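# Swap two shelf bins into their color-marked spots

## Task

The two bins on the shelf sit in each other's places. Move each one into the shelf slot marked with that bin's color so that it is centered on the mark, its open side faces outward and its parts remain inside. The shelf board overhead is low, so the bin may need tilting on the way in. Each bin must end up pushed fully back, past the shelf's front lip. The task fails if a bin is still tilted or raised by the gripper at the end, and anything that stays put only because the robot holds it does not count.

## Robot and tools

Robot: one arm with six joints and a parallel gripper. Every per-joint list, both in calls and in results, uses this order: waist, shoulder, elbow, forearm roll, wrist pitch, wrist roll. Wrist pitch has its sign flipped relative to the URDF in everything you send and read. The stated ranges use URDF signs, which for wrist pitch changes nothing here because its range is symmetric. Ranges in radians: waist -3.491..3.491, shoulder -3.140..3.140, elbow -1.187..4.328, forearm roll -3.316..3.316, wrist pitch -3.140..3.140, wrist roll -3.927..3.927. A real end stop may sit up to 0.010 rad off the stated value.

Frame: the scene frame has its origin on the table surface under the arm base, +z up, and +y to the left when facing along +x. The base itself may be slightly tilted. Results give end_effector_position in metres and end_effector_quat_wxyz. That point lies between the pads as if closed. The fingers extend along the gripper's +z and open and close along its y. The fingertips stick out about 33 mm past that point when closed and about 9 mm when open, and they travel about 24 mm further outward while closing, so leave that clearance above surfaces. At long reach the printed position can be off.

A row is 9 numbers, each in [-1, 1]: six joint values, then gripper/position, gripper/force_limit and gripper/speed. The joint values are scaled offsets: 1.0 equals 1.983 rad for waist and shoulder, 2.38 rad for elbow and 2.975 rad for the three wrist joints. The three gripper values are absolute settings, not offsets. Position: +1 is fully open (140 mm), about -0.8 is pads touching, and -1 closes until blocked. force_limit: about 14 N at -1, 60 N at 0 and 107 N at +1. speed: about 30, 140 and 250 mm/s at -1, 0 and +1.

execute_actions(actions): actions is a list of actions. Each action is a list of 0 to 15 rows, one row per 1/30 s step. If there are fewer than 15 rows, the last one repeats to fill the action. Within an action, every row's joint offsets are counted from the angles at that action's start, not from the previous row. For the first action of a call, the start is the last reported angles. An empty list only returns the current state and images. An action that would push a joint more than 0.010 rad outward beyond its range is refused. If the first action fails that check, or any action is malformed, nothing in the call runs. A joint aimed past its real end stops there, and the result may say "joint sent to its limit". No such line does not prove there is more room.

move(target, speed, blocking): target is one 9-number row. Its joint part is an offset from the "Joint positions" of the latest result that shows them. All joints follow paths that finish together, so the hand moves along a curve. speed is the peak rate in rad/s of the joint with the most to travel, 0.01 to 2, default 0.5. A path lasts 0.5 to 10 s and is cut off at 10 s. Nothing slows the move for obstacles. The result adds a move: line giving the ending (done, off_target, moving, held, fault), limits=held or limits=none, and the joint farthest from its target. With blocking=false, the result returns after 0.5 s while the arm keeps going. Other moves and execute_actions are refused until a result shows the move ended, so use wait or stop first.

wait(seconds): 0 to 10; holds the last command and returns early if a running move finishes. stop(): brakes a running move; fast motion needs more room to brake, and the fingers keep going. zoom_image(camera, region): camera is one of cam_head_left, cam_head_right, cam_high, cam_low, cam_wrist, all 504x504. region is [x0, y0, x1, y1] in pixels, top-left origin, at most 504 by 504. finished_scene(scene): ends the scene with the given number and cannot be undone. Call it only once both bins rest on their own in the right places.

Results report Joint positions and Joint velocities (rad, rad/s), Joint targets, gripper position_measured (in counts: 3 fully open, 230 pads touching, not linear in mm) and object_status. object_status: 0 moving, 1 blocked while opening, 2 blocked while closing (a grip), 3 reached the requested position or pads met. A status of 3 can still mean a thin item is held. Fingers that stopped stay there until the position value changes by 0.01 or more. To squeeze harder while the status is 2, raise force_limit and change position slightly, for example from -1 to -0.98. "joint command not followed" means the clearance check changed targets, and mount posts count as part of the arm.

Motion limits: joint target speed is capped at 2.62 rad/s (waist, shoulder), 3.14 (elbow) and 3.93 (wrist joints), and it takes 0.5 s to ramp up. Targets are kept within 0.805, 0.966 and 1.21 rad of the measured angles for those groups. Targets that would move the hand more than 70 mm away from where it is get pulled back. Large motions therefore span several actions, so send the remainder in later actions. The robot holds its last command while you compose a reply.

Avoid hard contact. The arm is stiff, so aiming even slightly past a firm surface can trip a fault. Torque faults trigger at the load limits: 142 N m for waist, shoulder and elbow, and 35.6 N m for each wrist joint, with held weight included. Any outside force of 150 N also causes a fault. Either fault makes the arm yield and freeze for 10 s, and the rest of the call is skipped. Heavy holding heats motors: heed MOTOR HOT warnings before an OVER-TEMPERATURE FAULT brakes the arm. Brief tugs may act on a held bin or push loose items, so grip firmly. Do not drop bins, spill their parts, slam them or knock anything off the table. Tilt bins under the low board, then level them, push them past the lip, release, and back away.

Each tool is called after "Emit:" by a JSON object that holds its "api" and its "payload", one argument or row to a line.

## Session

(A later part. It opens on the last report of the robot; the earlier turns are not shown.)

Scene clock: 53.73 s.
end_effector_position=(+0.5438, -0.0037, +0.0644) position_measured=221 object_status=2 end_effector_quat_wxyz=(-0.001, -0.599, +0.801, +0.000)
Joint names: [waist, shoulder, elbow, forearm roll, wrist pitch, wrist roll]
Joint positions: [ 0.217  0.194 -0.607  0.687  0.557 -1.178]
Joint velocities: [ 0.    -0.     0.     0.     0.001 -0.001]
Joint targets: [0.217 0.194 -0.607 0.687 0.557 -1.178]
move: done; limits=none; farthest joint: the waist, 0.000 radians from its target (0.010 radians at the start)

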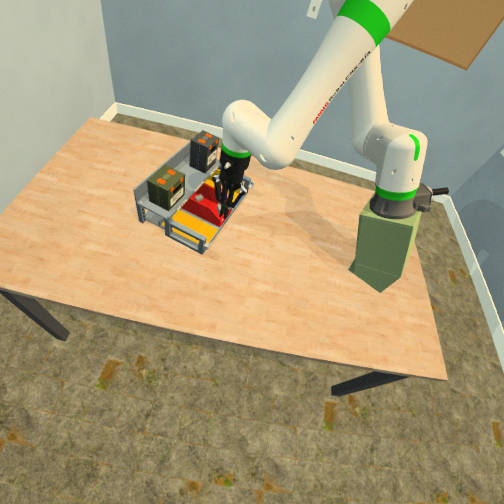

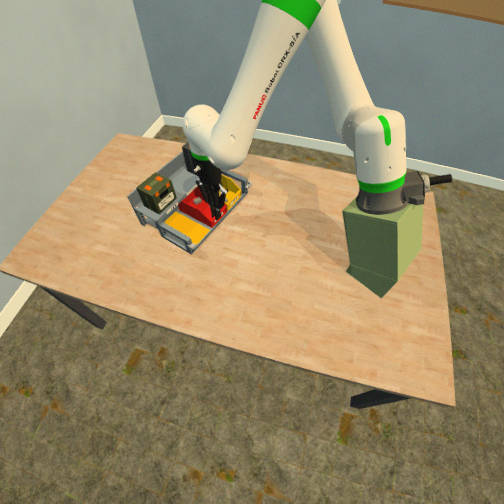

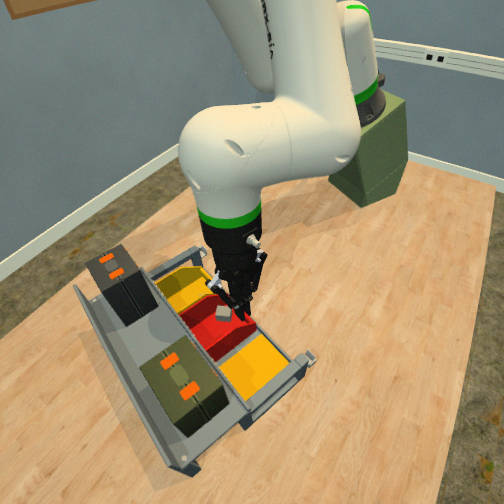

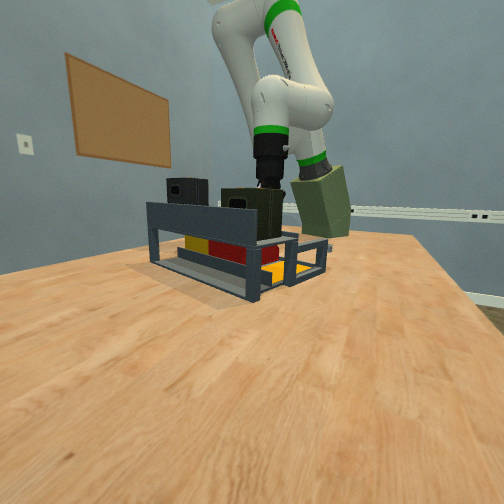

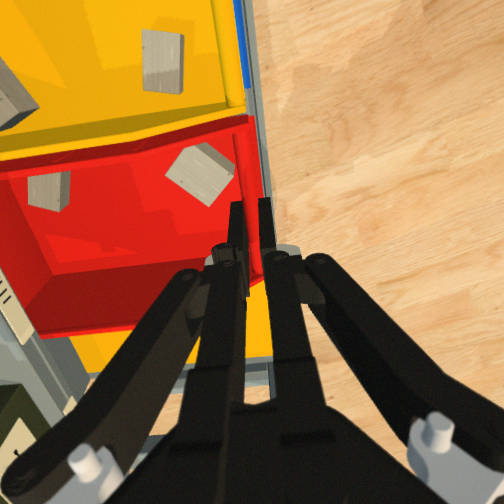

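Good. Release and lift.

Emit:
{"api": "move", "payload": {
  "target": [0,0,0,0,0,0,-0.55,0,-1]
}}

Emit:
{"api": "move", "payload": {
  "target": [0.021,-0.04,0.004,-0.022,0.031,0.015,-0.55,0,-1],
  "speed": 0.15
}}

Scene clock: 56.13 s.
end_effector_position=(+0.5438, -0.0036, +0.0644) position_measured=199 object_status=3 end_effector_quat_wxyz=(-0.001, -0.599, +0.801, +0.000)
Joint names: [waist, shoulder, elbow, forearm roll, wrist pitch, wrist roll]
Joint positions: [ 0.217  0.194 -0.607  0.687  0.557 -1.178]
Joint velocities: [ 0.    -0.    -0.    -0.002  0.001  0.   ]
Joint targets: [0.217 0.194 -0.607 0.687 0.557 -1.178]
move: done; limits=none; farthest joint: the waist, 0.000 radians from its target (0.000 radians at the start)

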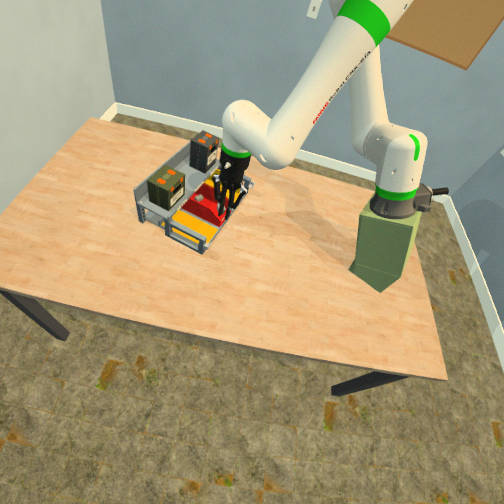

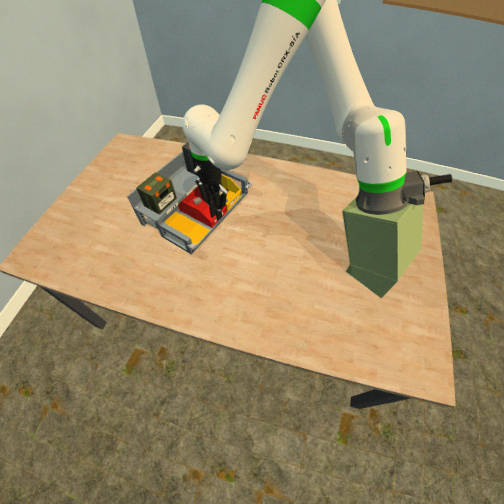

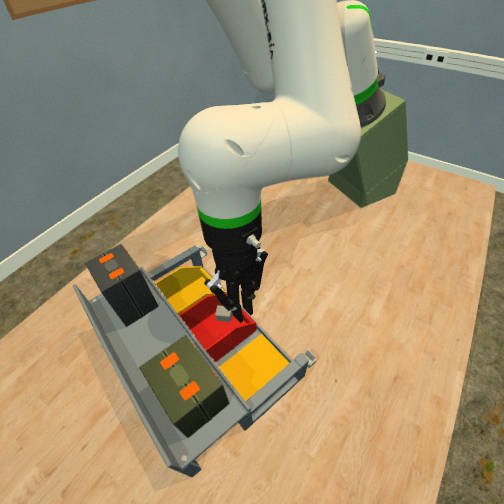

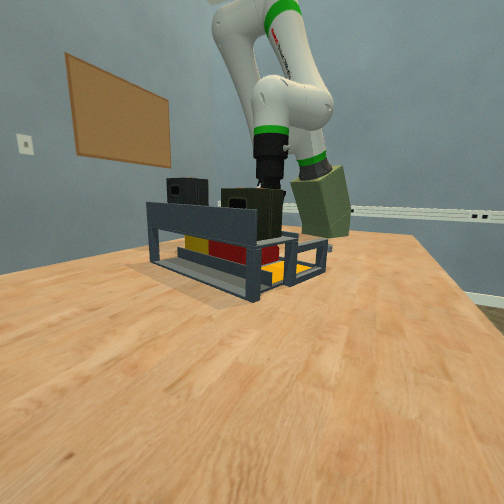

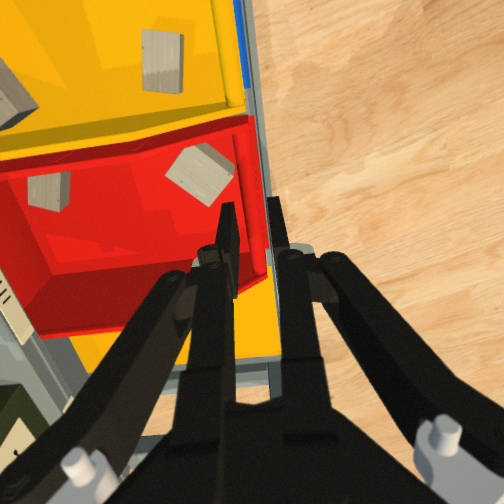

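Scene clock: 57.10 s.
end_effector_position=(+0.5434, -0.0055, +0.1013) position_measured=199 object_status=3 end_effector_quat_wxyz=(-0.002, -0.598, +0.802, -0.002)
Joint names: [waist, shoulder, elbow, forearm roll, wrist pitch, wrist roll]
Joint positions: [ 0.258  0.114 -0.597  0.622  0.649 -1.133]
Joint velocities: [ 0.     0.002 -0.     0.001  0.     0.   ]
Joint targets: [0.258 0.114 -0.597 0.622 0.650 -1.133]
move: done; limits=none; farthest joint: the waist, 0.000 radians from its target (0.042 radians at the start)

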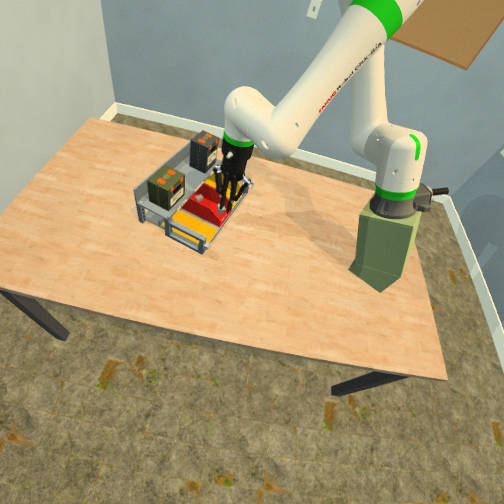

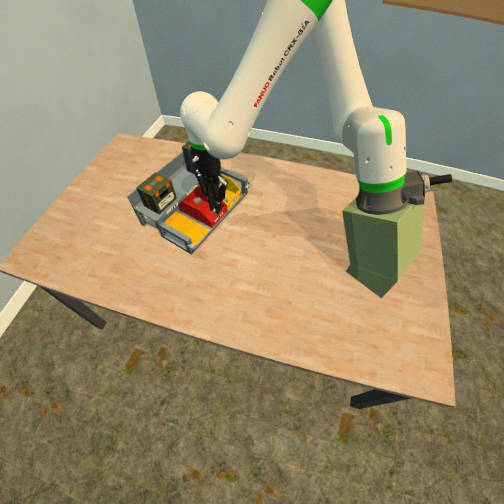

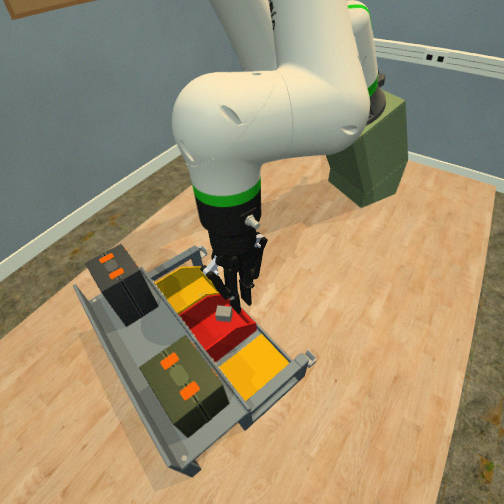

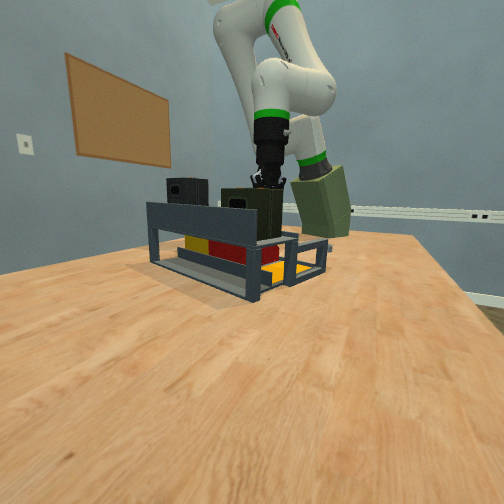

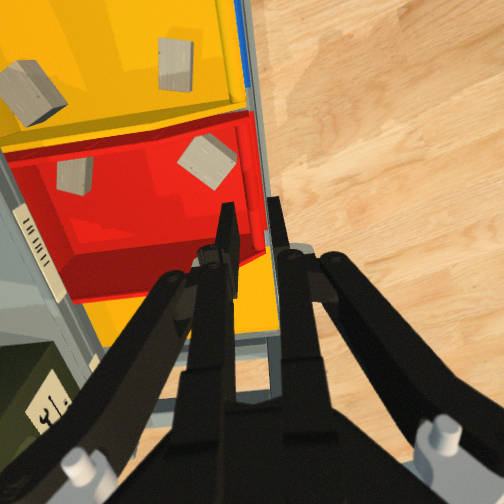

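Emit:
{"api": "move", "payload": {
  "target": [-0.111,-0.0501,-0.0229,-0.034,-0.0192,0.0992,-0.55,0,-1],
  "speed": 0.2
}}

Scene clock: 65.73 s.
end_effector_position=(+0.5115, -0.1137, +0.1008) position_measured=199 object_status=3 end_effector_quat_wxyz=(-0.001, -0.599, +0.801, +0.000)
Joint names: [waist, shoulder, elbow, forearm roll, wrist pitch, wrist roll]
Joint positions: [ 0.038  0.015 -0.652  0.521  0.592 -0.838]
Joint velocities: [-0.    -0.001  0.    -0.001 -0.001  0.001]
Joint targets: [0.038 0.015 -0.652 0.521 0.592 -0.838]
move: done; limits=none; farthest joint: the waist, 0.000 radians from its target (0.220 radians at the start)

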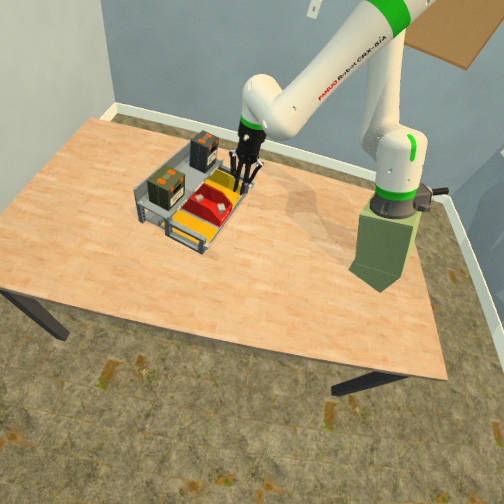

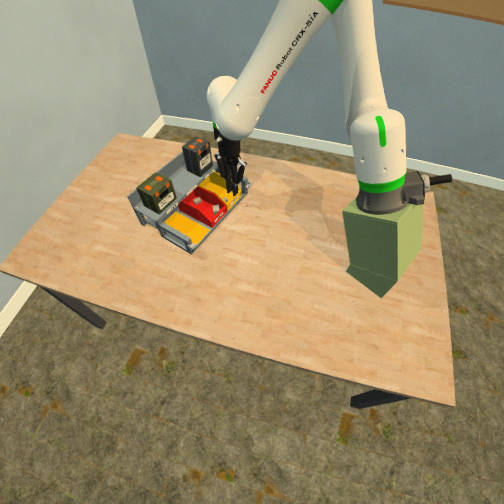

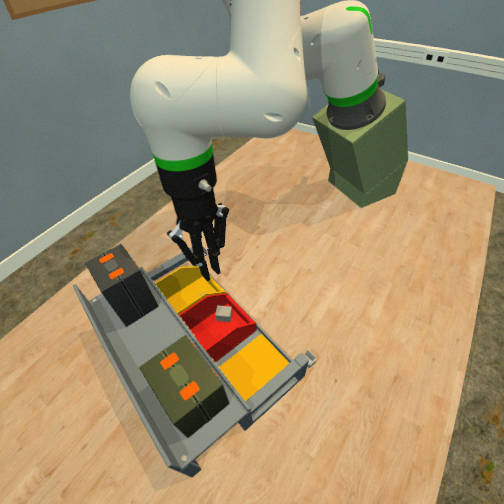

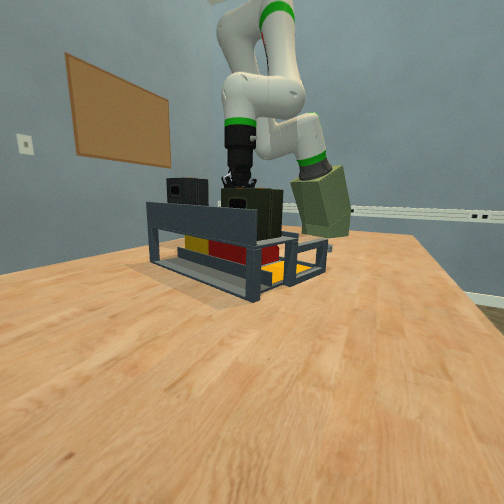

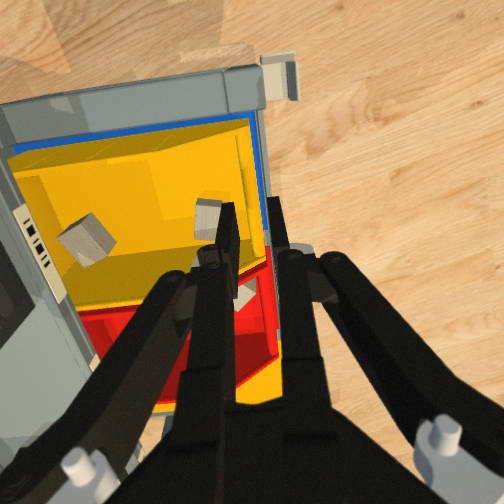

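Emit:
{"api": "move", "payload": {
  "target": [-0.025,0.0417,-0.0055,0.0216,-0.0343,-0.0121,-0.55,0,-1],
  "speed": 0.06
}}

Emit:
{"api": "move", "payload": {
  "target": [0,0,0,0,0,0,-1,0,-1]
}}

Scene clock: 73.03 s.
end_effector_position=(+0.5105, -0.1192, +0.0643) position_measured=199 object_status=3 end_effector_quat_wxyz=(-0.000, -0.599, +0.801, -0.000)
Joint names: [waist, shoulder, elbow, forearm roll, wrist pitch, wrist roll]
Joint positions: [-0.012  0.098 -0.665  0.585  0.49  -0.874]
Joint velocities: [-0.    -0.    -0.     0.     0.001  0.   ]
Joint targets: [-0.012 0.098 -0.665 0.585 0.490 -0.874]
move: done; limits=none; farthest joint: the waist, 0.000 radians from its target (0.050 radians at the start)

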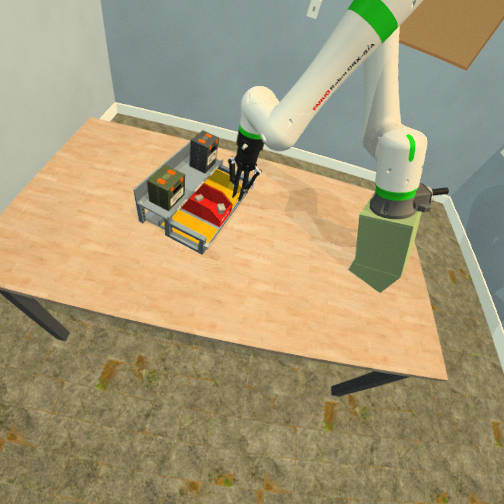

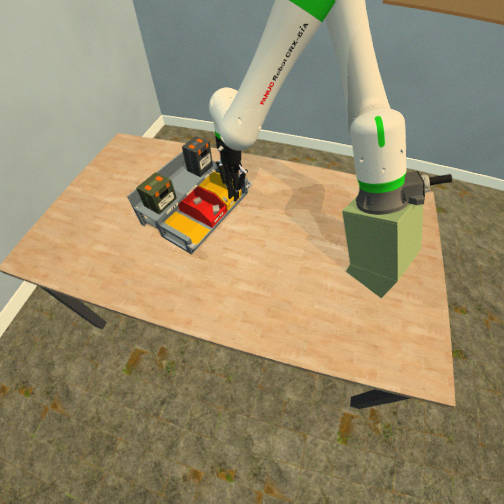

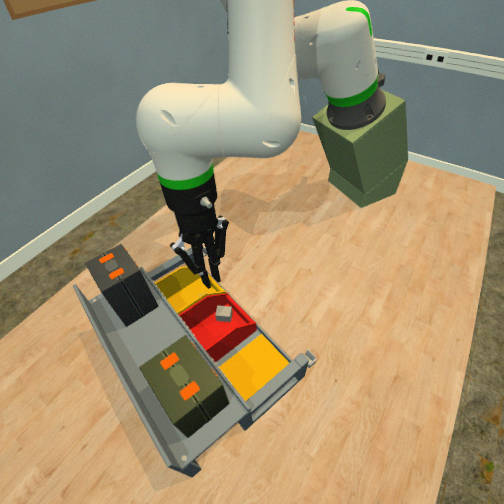

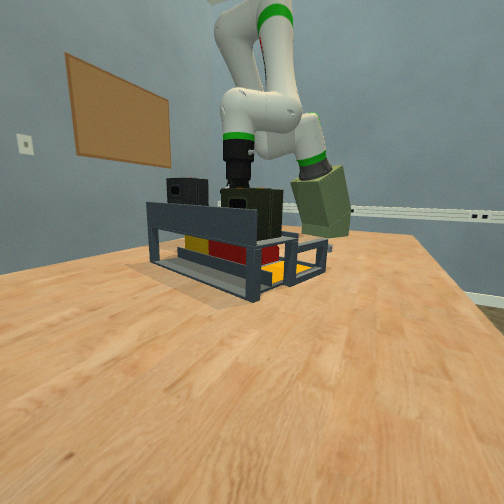

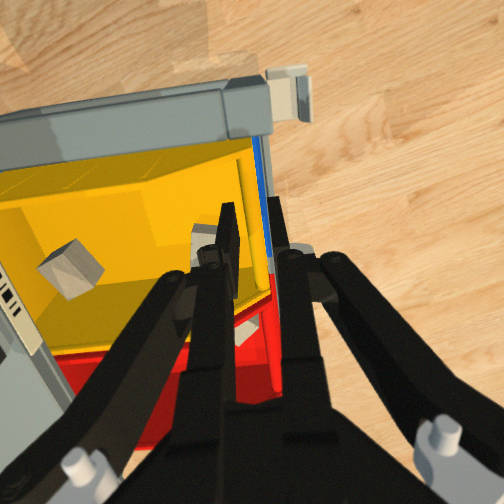

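Scene clock: 73.70 s.
end_effector_position=(+0.5105, -0.1192, +0.0643) position_measured=220 object_status=2 end_effector_quat_wxyz=(-0.000, -0.599, +0.801, -0.000)
Joint names: [waist, shoulder, elbow, forearm roll, wrist pitch, wrist roll]
Joint positions: [-0.012  0.098 -0.665  0.585  0.49  -0.874]
Joint velocities: [-0.     0.001  0.     0.001 -0.     0.001]
Joint targets: [-0.012 0.098 -0.665 0.585 0.490 -0.874]
move: done; limits=none; farthest joint: the waist, 0.000 radians from its target (0.000 radians at the start)

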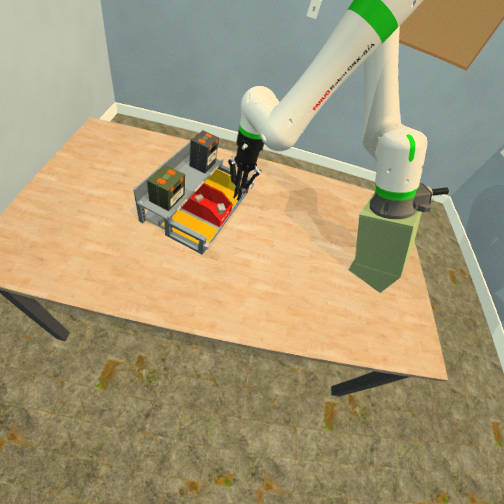

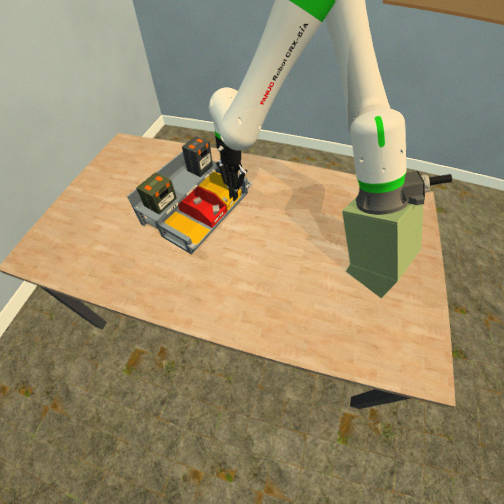

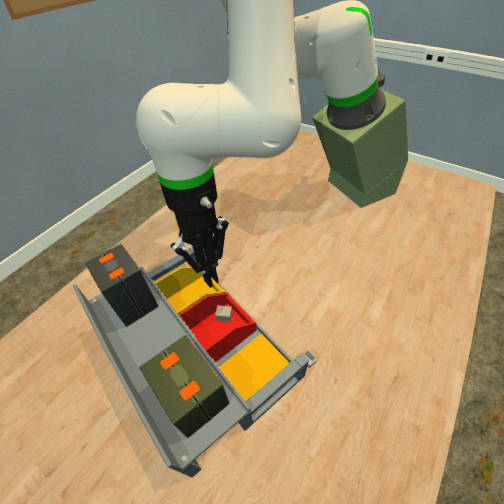

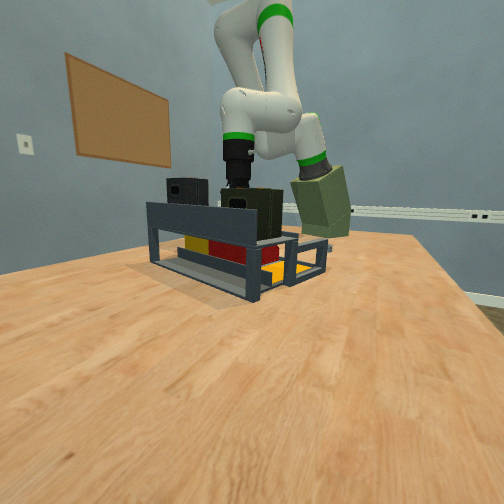

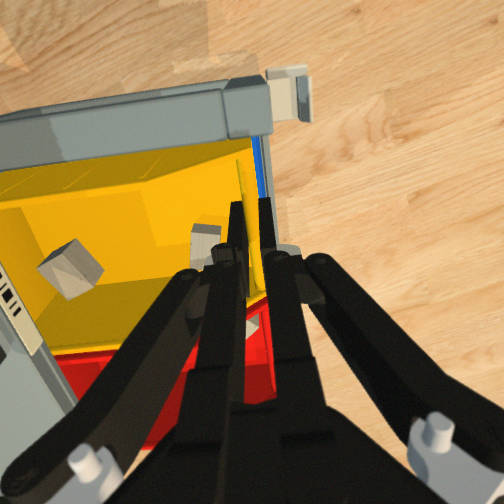

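Emit:
{"api": "move", "payload": {
  "target": [0,0,0,0,0,0,-0.98,0.5,-1]
}}

Emit:
{"api": "move", "payload": {
  "target": [0.0069,-0.0213,0.0019,-0.0119,0.0153,0.0102,-0.98,0.5,-1],
  "speed": 0.04
}}

Scene clock: 77.10 s.
end_effector_position=(+0.5105, -0.1192, +0.0643) position_measured=223 object_status=2 end_effector_quat_wxyz=(-0.000, -0.599, +0.801, -0.000)
Joint names: [waist, shoulder, elbow, forearm roll, wrist pitch, wrist roll]
Joint positions: [-0.012  0.098 -0.665  0.585  0.49  -0.874]
Joint velocities: [-0.    -0.001 -0.001 -0.001  0.    -0.   ]
Joint targets: [-0.012 0.098 -0.665 0.585 0.490 -0.874]
move: done; limits=none; farthest joint: the waist, 0.000 radians from its target (0.000 radians at the start)

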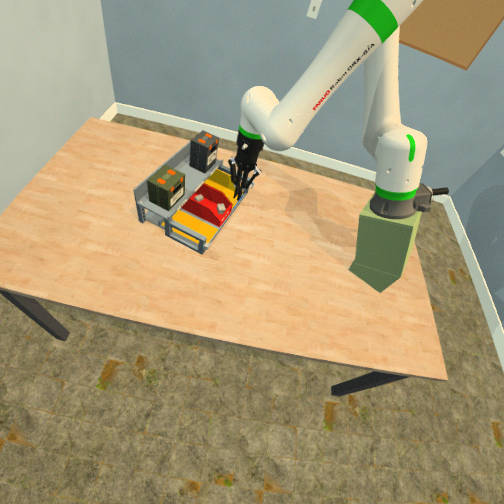

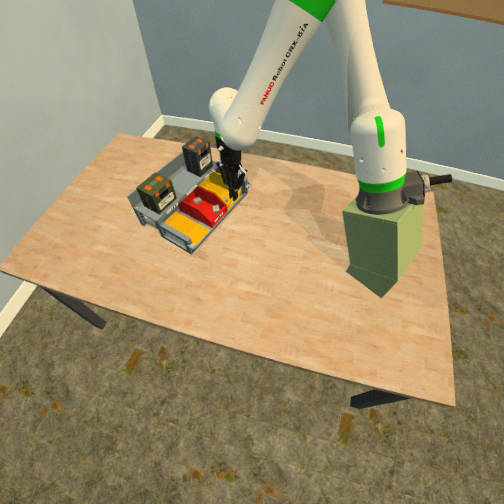

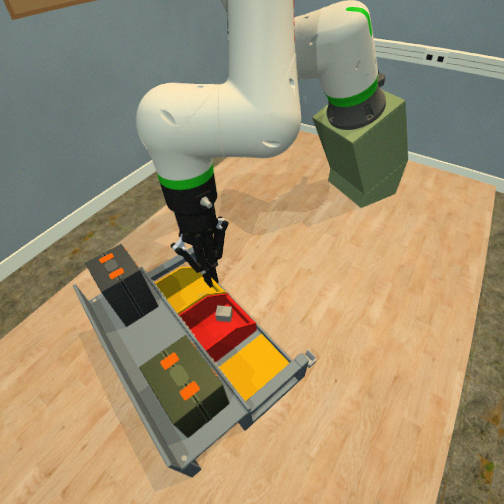

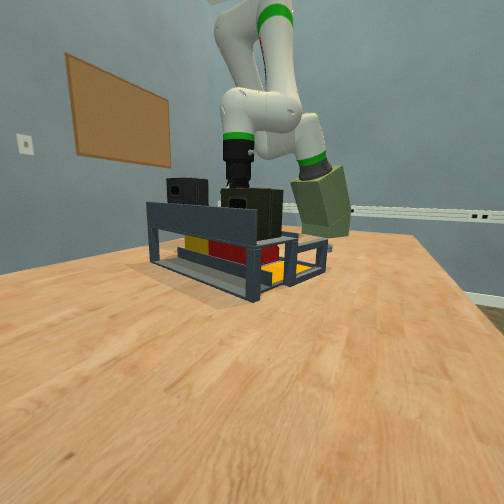

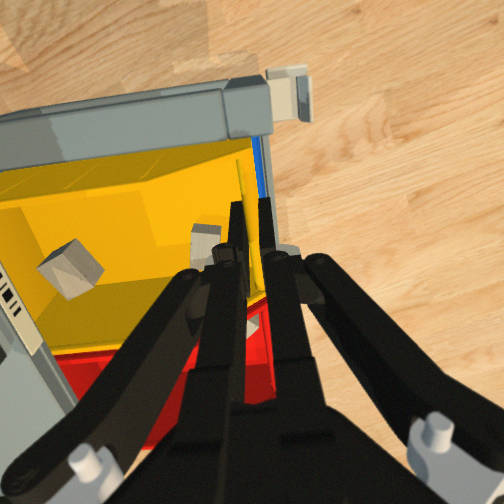

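Scene clock: 78.50 s.
end_effector_position=(+0.5099, -0.1215, +0.0816) position_measured=223 object_status=2 end_effector_quat_wxyz=(-0.001, -0.599, +0.801, -0.001)
Joint names: [waist, shoulder, elbow, forearm roll, wrist pitch, wrist roll]
Joint positions: [ 0.002  0.056 -0.66   0.55   0.536 -0.844]
Joint velocities: [ 0.     0.001 -0.001  0.001  0.    -0.   ]
Joint targets: [0.002 0.056 -0.660 0.550 0.536 -0.844]
move: done; limits=none; farthest joint: the waist, 0.000 radians from its target (0.013 radians at the start)

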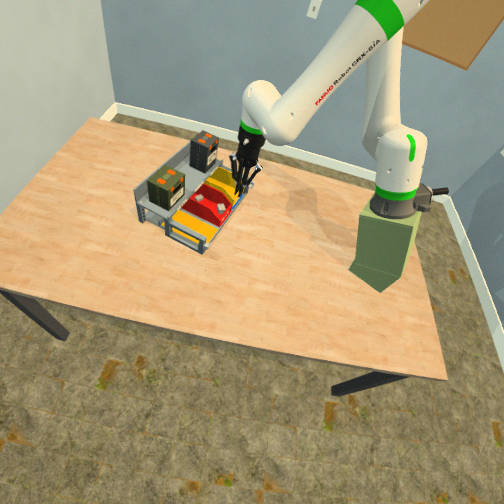

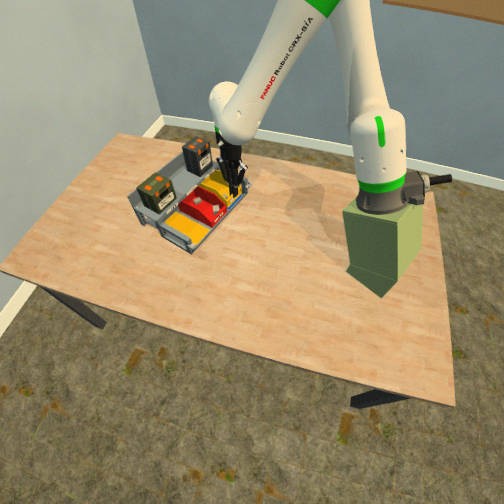

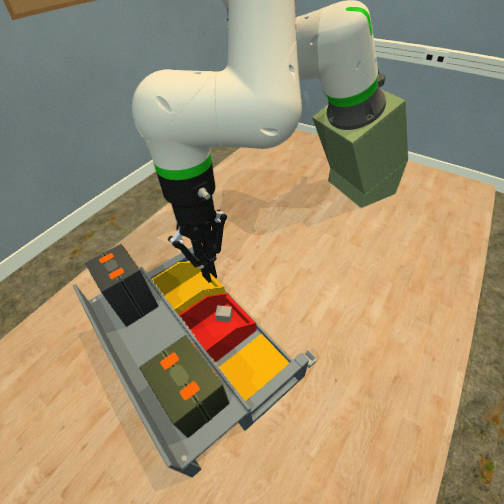

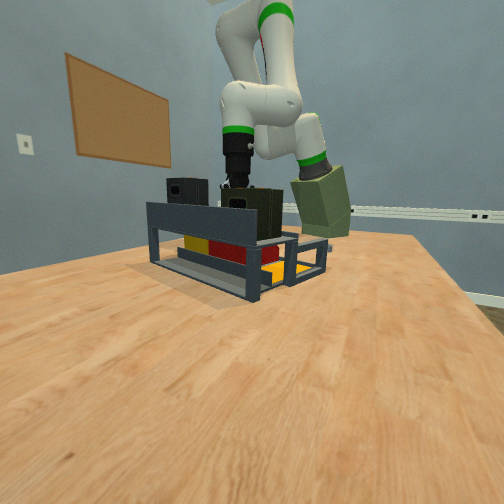

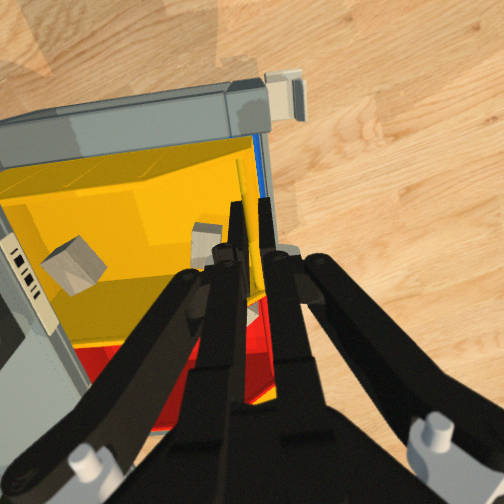

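Emit:
{"api": "move", "payload": {
  "target": [0.0111,-0.0294,-0.0486,0.0205,-0.0136,-0.0296,-0.98,0.5,-1],
  "speed": 0.06
}}

Emit:
{"api": "move", "payload": {
  "target": [0.0124,-0.0308,-0.0495,0.0252,-0.0118,-0.035,-0.98,0.5,-1],
  "speed": 0.06
}}

Scene clock: 89.67 s.
end_effector_position=(+0.4748, -0.1107, +0.0823) position_measured=223 object_status=2 end_effector_quat_wxyz=(+0.000, -0.599, +0.801, -0.000)
Joint names: [waist, shoulder, elbow, forearm roll, wrist pitch, wrist roll]
Joint positions: [ 0.024 -0.003 -0.776  0.611  0.495 -0.932]
Joint velocities: [-0.     0.    -0.     0.002 -0.    -0.   ]
Joint targets: [0.024 -0.003 -0.776 0.611 0.495 -0.932]
move: done; limits=none; farthest joint: the waist, 0.000 radians from its target (0.022 radians at the start)

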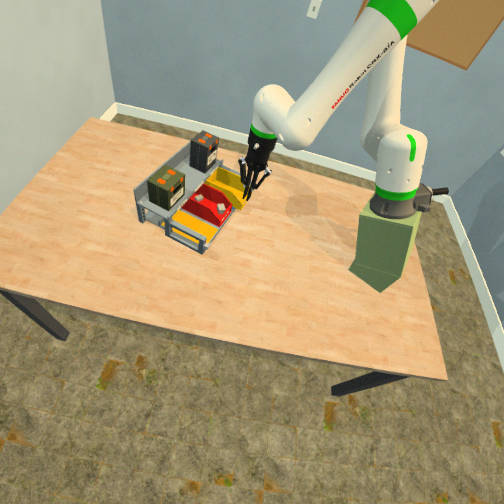

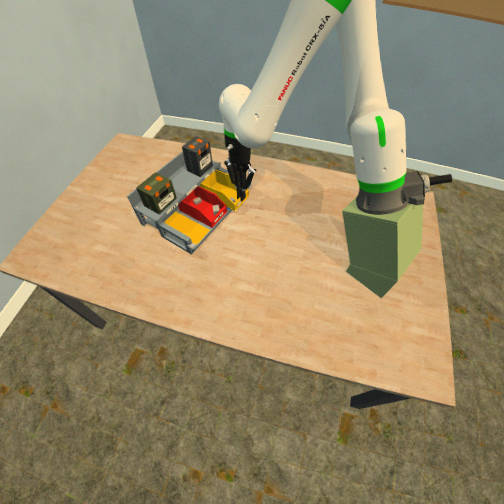

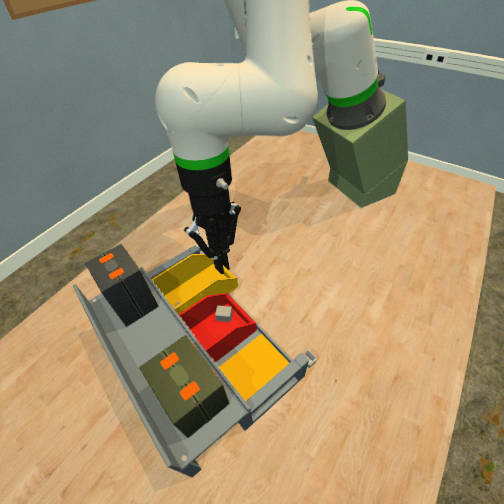

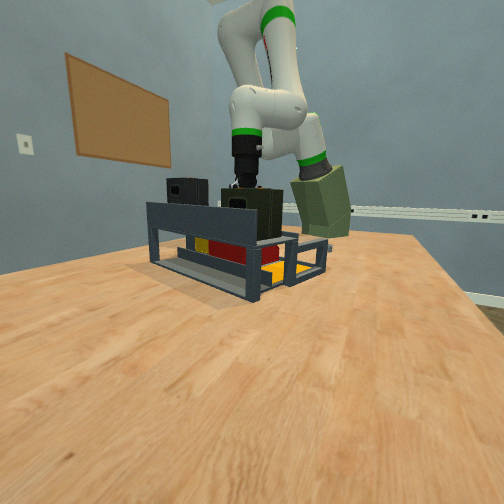

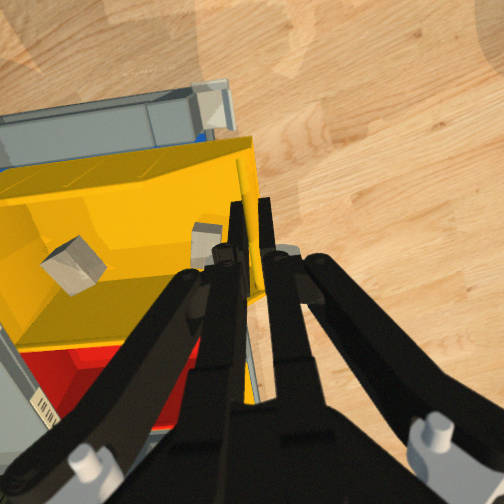

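Scene clock: 91.93 s.
end_effector_position=(+0.4386, -0.0999, +0.0834) position_measured=223 object_status=2 end_effector_quat_wxyz=(+0.000, -0.599, +0.801, -0.000)
Joint names: [waist, shoulder, elbow, forearm roll, wrist pitch, wrist roll]
Joint positions: [ 0.049 -0.064 -0.894  0.686  0.46  -1.036]
Joint velocities: [ 0.     0.     0.     0.001  0.    -0.001]
Joint targets: [0.049 -0.064 -0.894 0.686 0.460 -1.036]
move: done; limits=none; farthest joint: the waist, 0.000 radians from its target (0.024 radians at the start)

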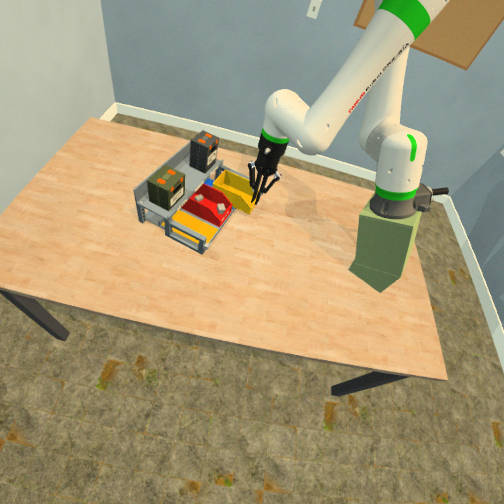

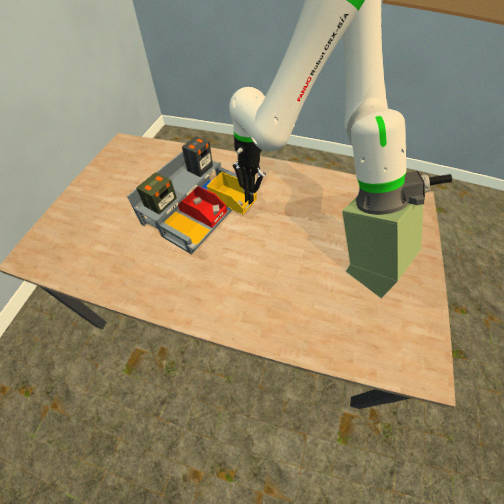

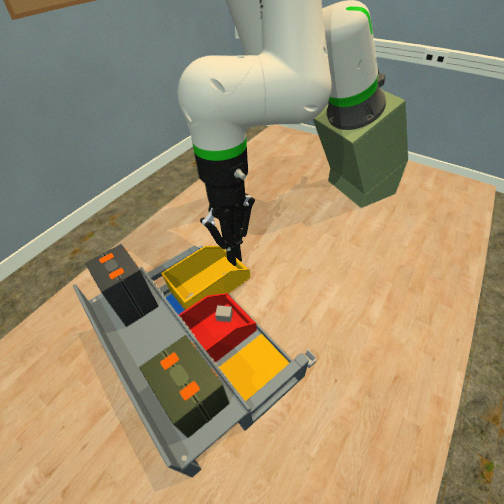

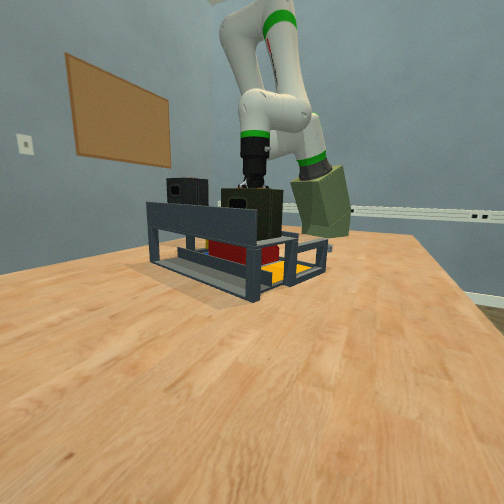

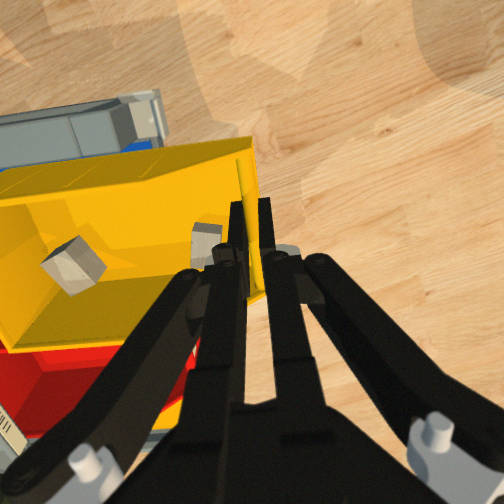

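Emit:
{"api": "move", "payload": {
  "target": [0.0344,-0.0571,0.003,-0.032,0.0433,0.019,-0.98,0.5,-1],
  "speed": 0.08
}}

Emit:
{"api": "move", "payload": {
  "target": [0.0344,-0.0571,0.003,-0.0238,0.0433,0.0116,-0.98,0.5,-1],
  "speed": 0.1
}}

Scene clock: 97.93 s.
end_effector_position=(+0.4340, -0.0992, +0.1207) position_measured=223 object_status=2 end_effector_quat_wxyz=(-0.001, -0.599, +0.801, -0.002)
Joint names: [waist, shoulder, elbow, forearm roll, wrist pitch, wrist roll]
Joint positions: [ 0.117 -0.177 -0.886  0.59   0.589 -0.979]
Joint velocities: [ 0.     0.    -0.001  0.001  0.001 -0.   ]
Joint targets: [0.117 -0.177 -0.886 0.590 0.589 -0.979]
move: done; limits=none; farthest joint: the waist, 0.000 radians from its target (0.068 radians at the start)

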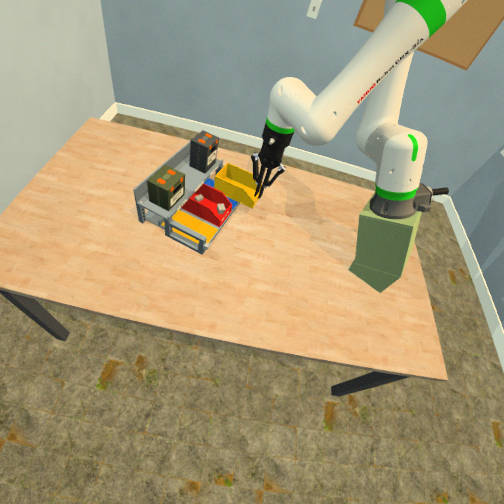

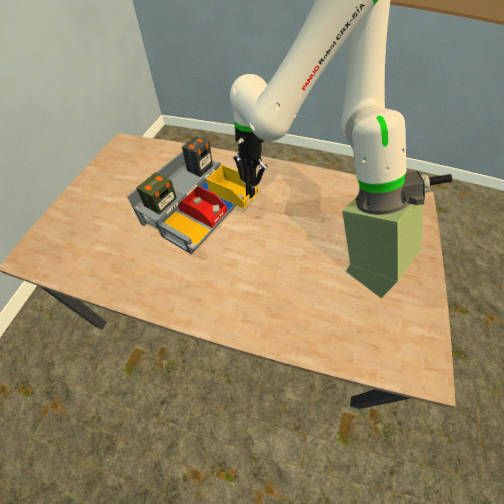

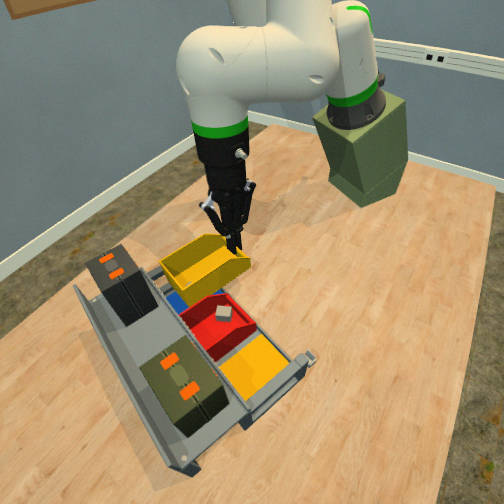

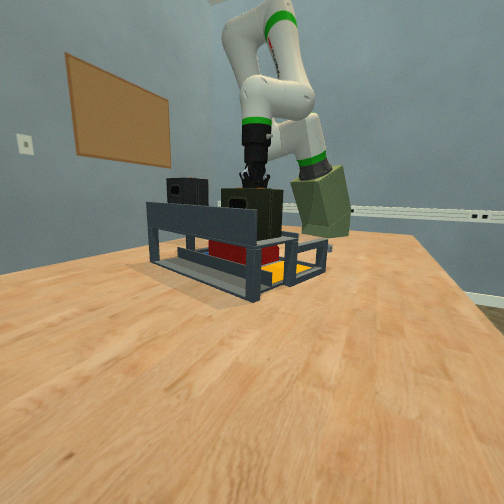

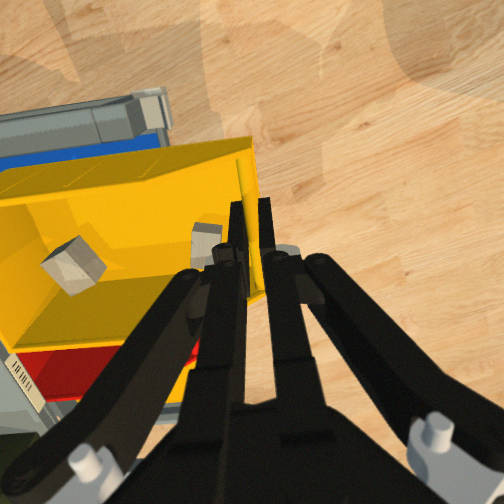

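Scene clock: 99.53 s.
end_effector_position=(+0.4263, -0.0955, +0.1571) position_measured=223 object_status=2 end_effector_quat_wxyz=(-0.000, -0.599, +0.801, -0.000)
Joint names: [waist, shoulder, elbow, forearm roll, wrist pitch, wrist roll]
Joint positions: [ 0.185 -0.29  -0.879  0.52   0.718 -0.945]
Joint velocities: [ 0.     0.001 -0.001 -0.001 -0.     0.   ]
Joint targets: [0.185 -0.290 -0.879 0.520 0.718 -0.945]
move: done; limits=none; farthest joint: the waist, 0.000 radians from its target (0.068 radians at the start)

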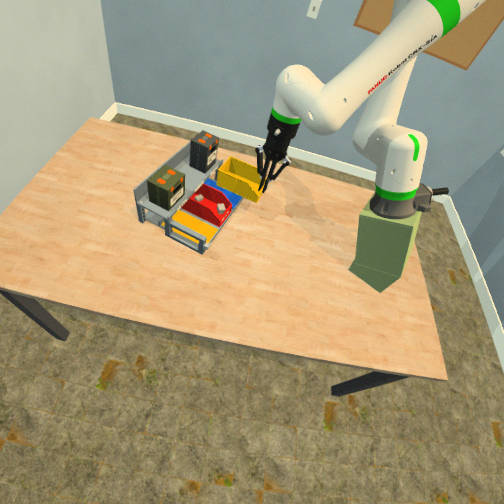

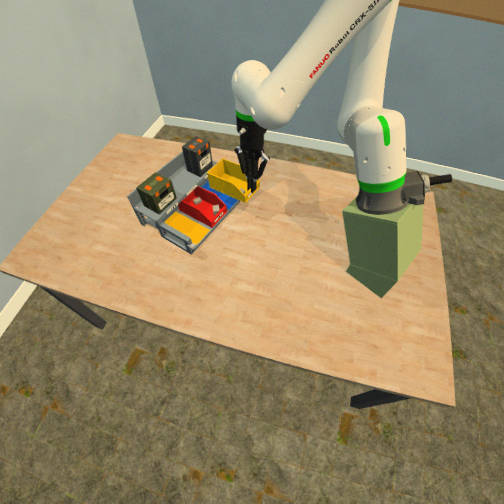

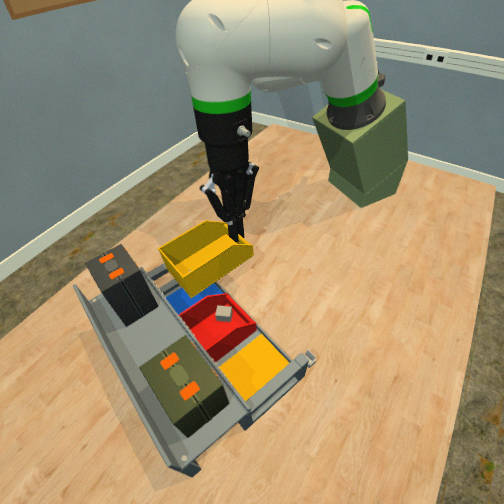

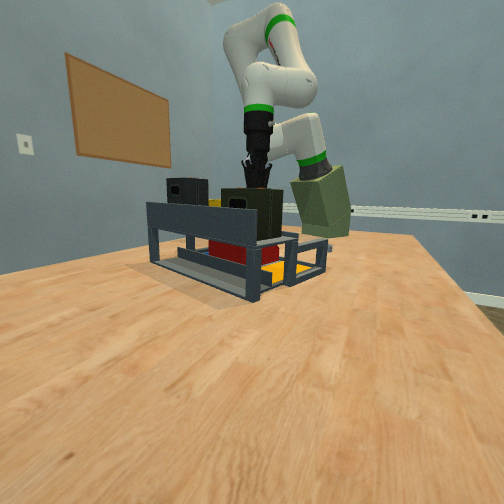

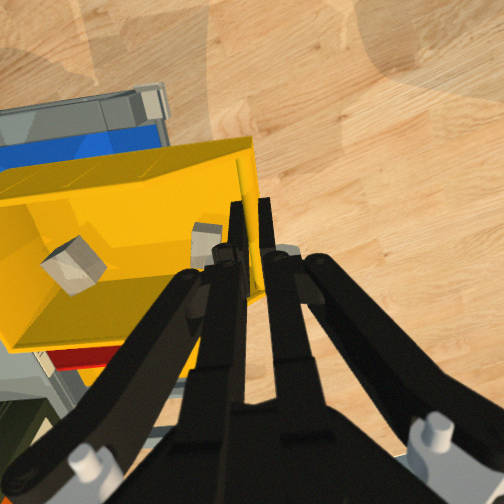

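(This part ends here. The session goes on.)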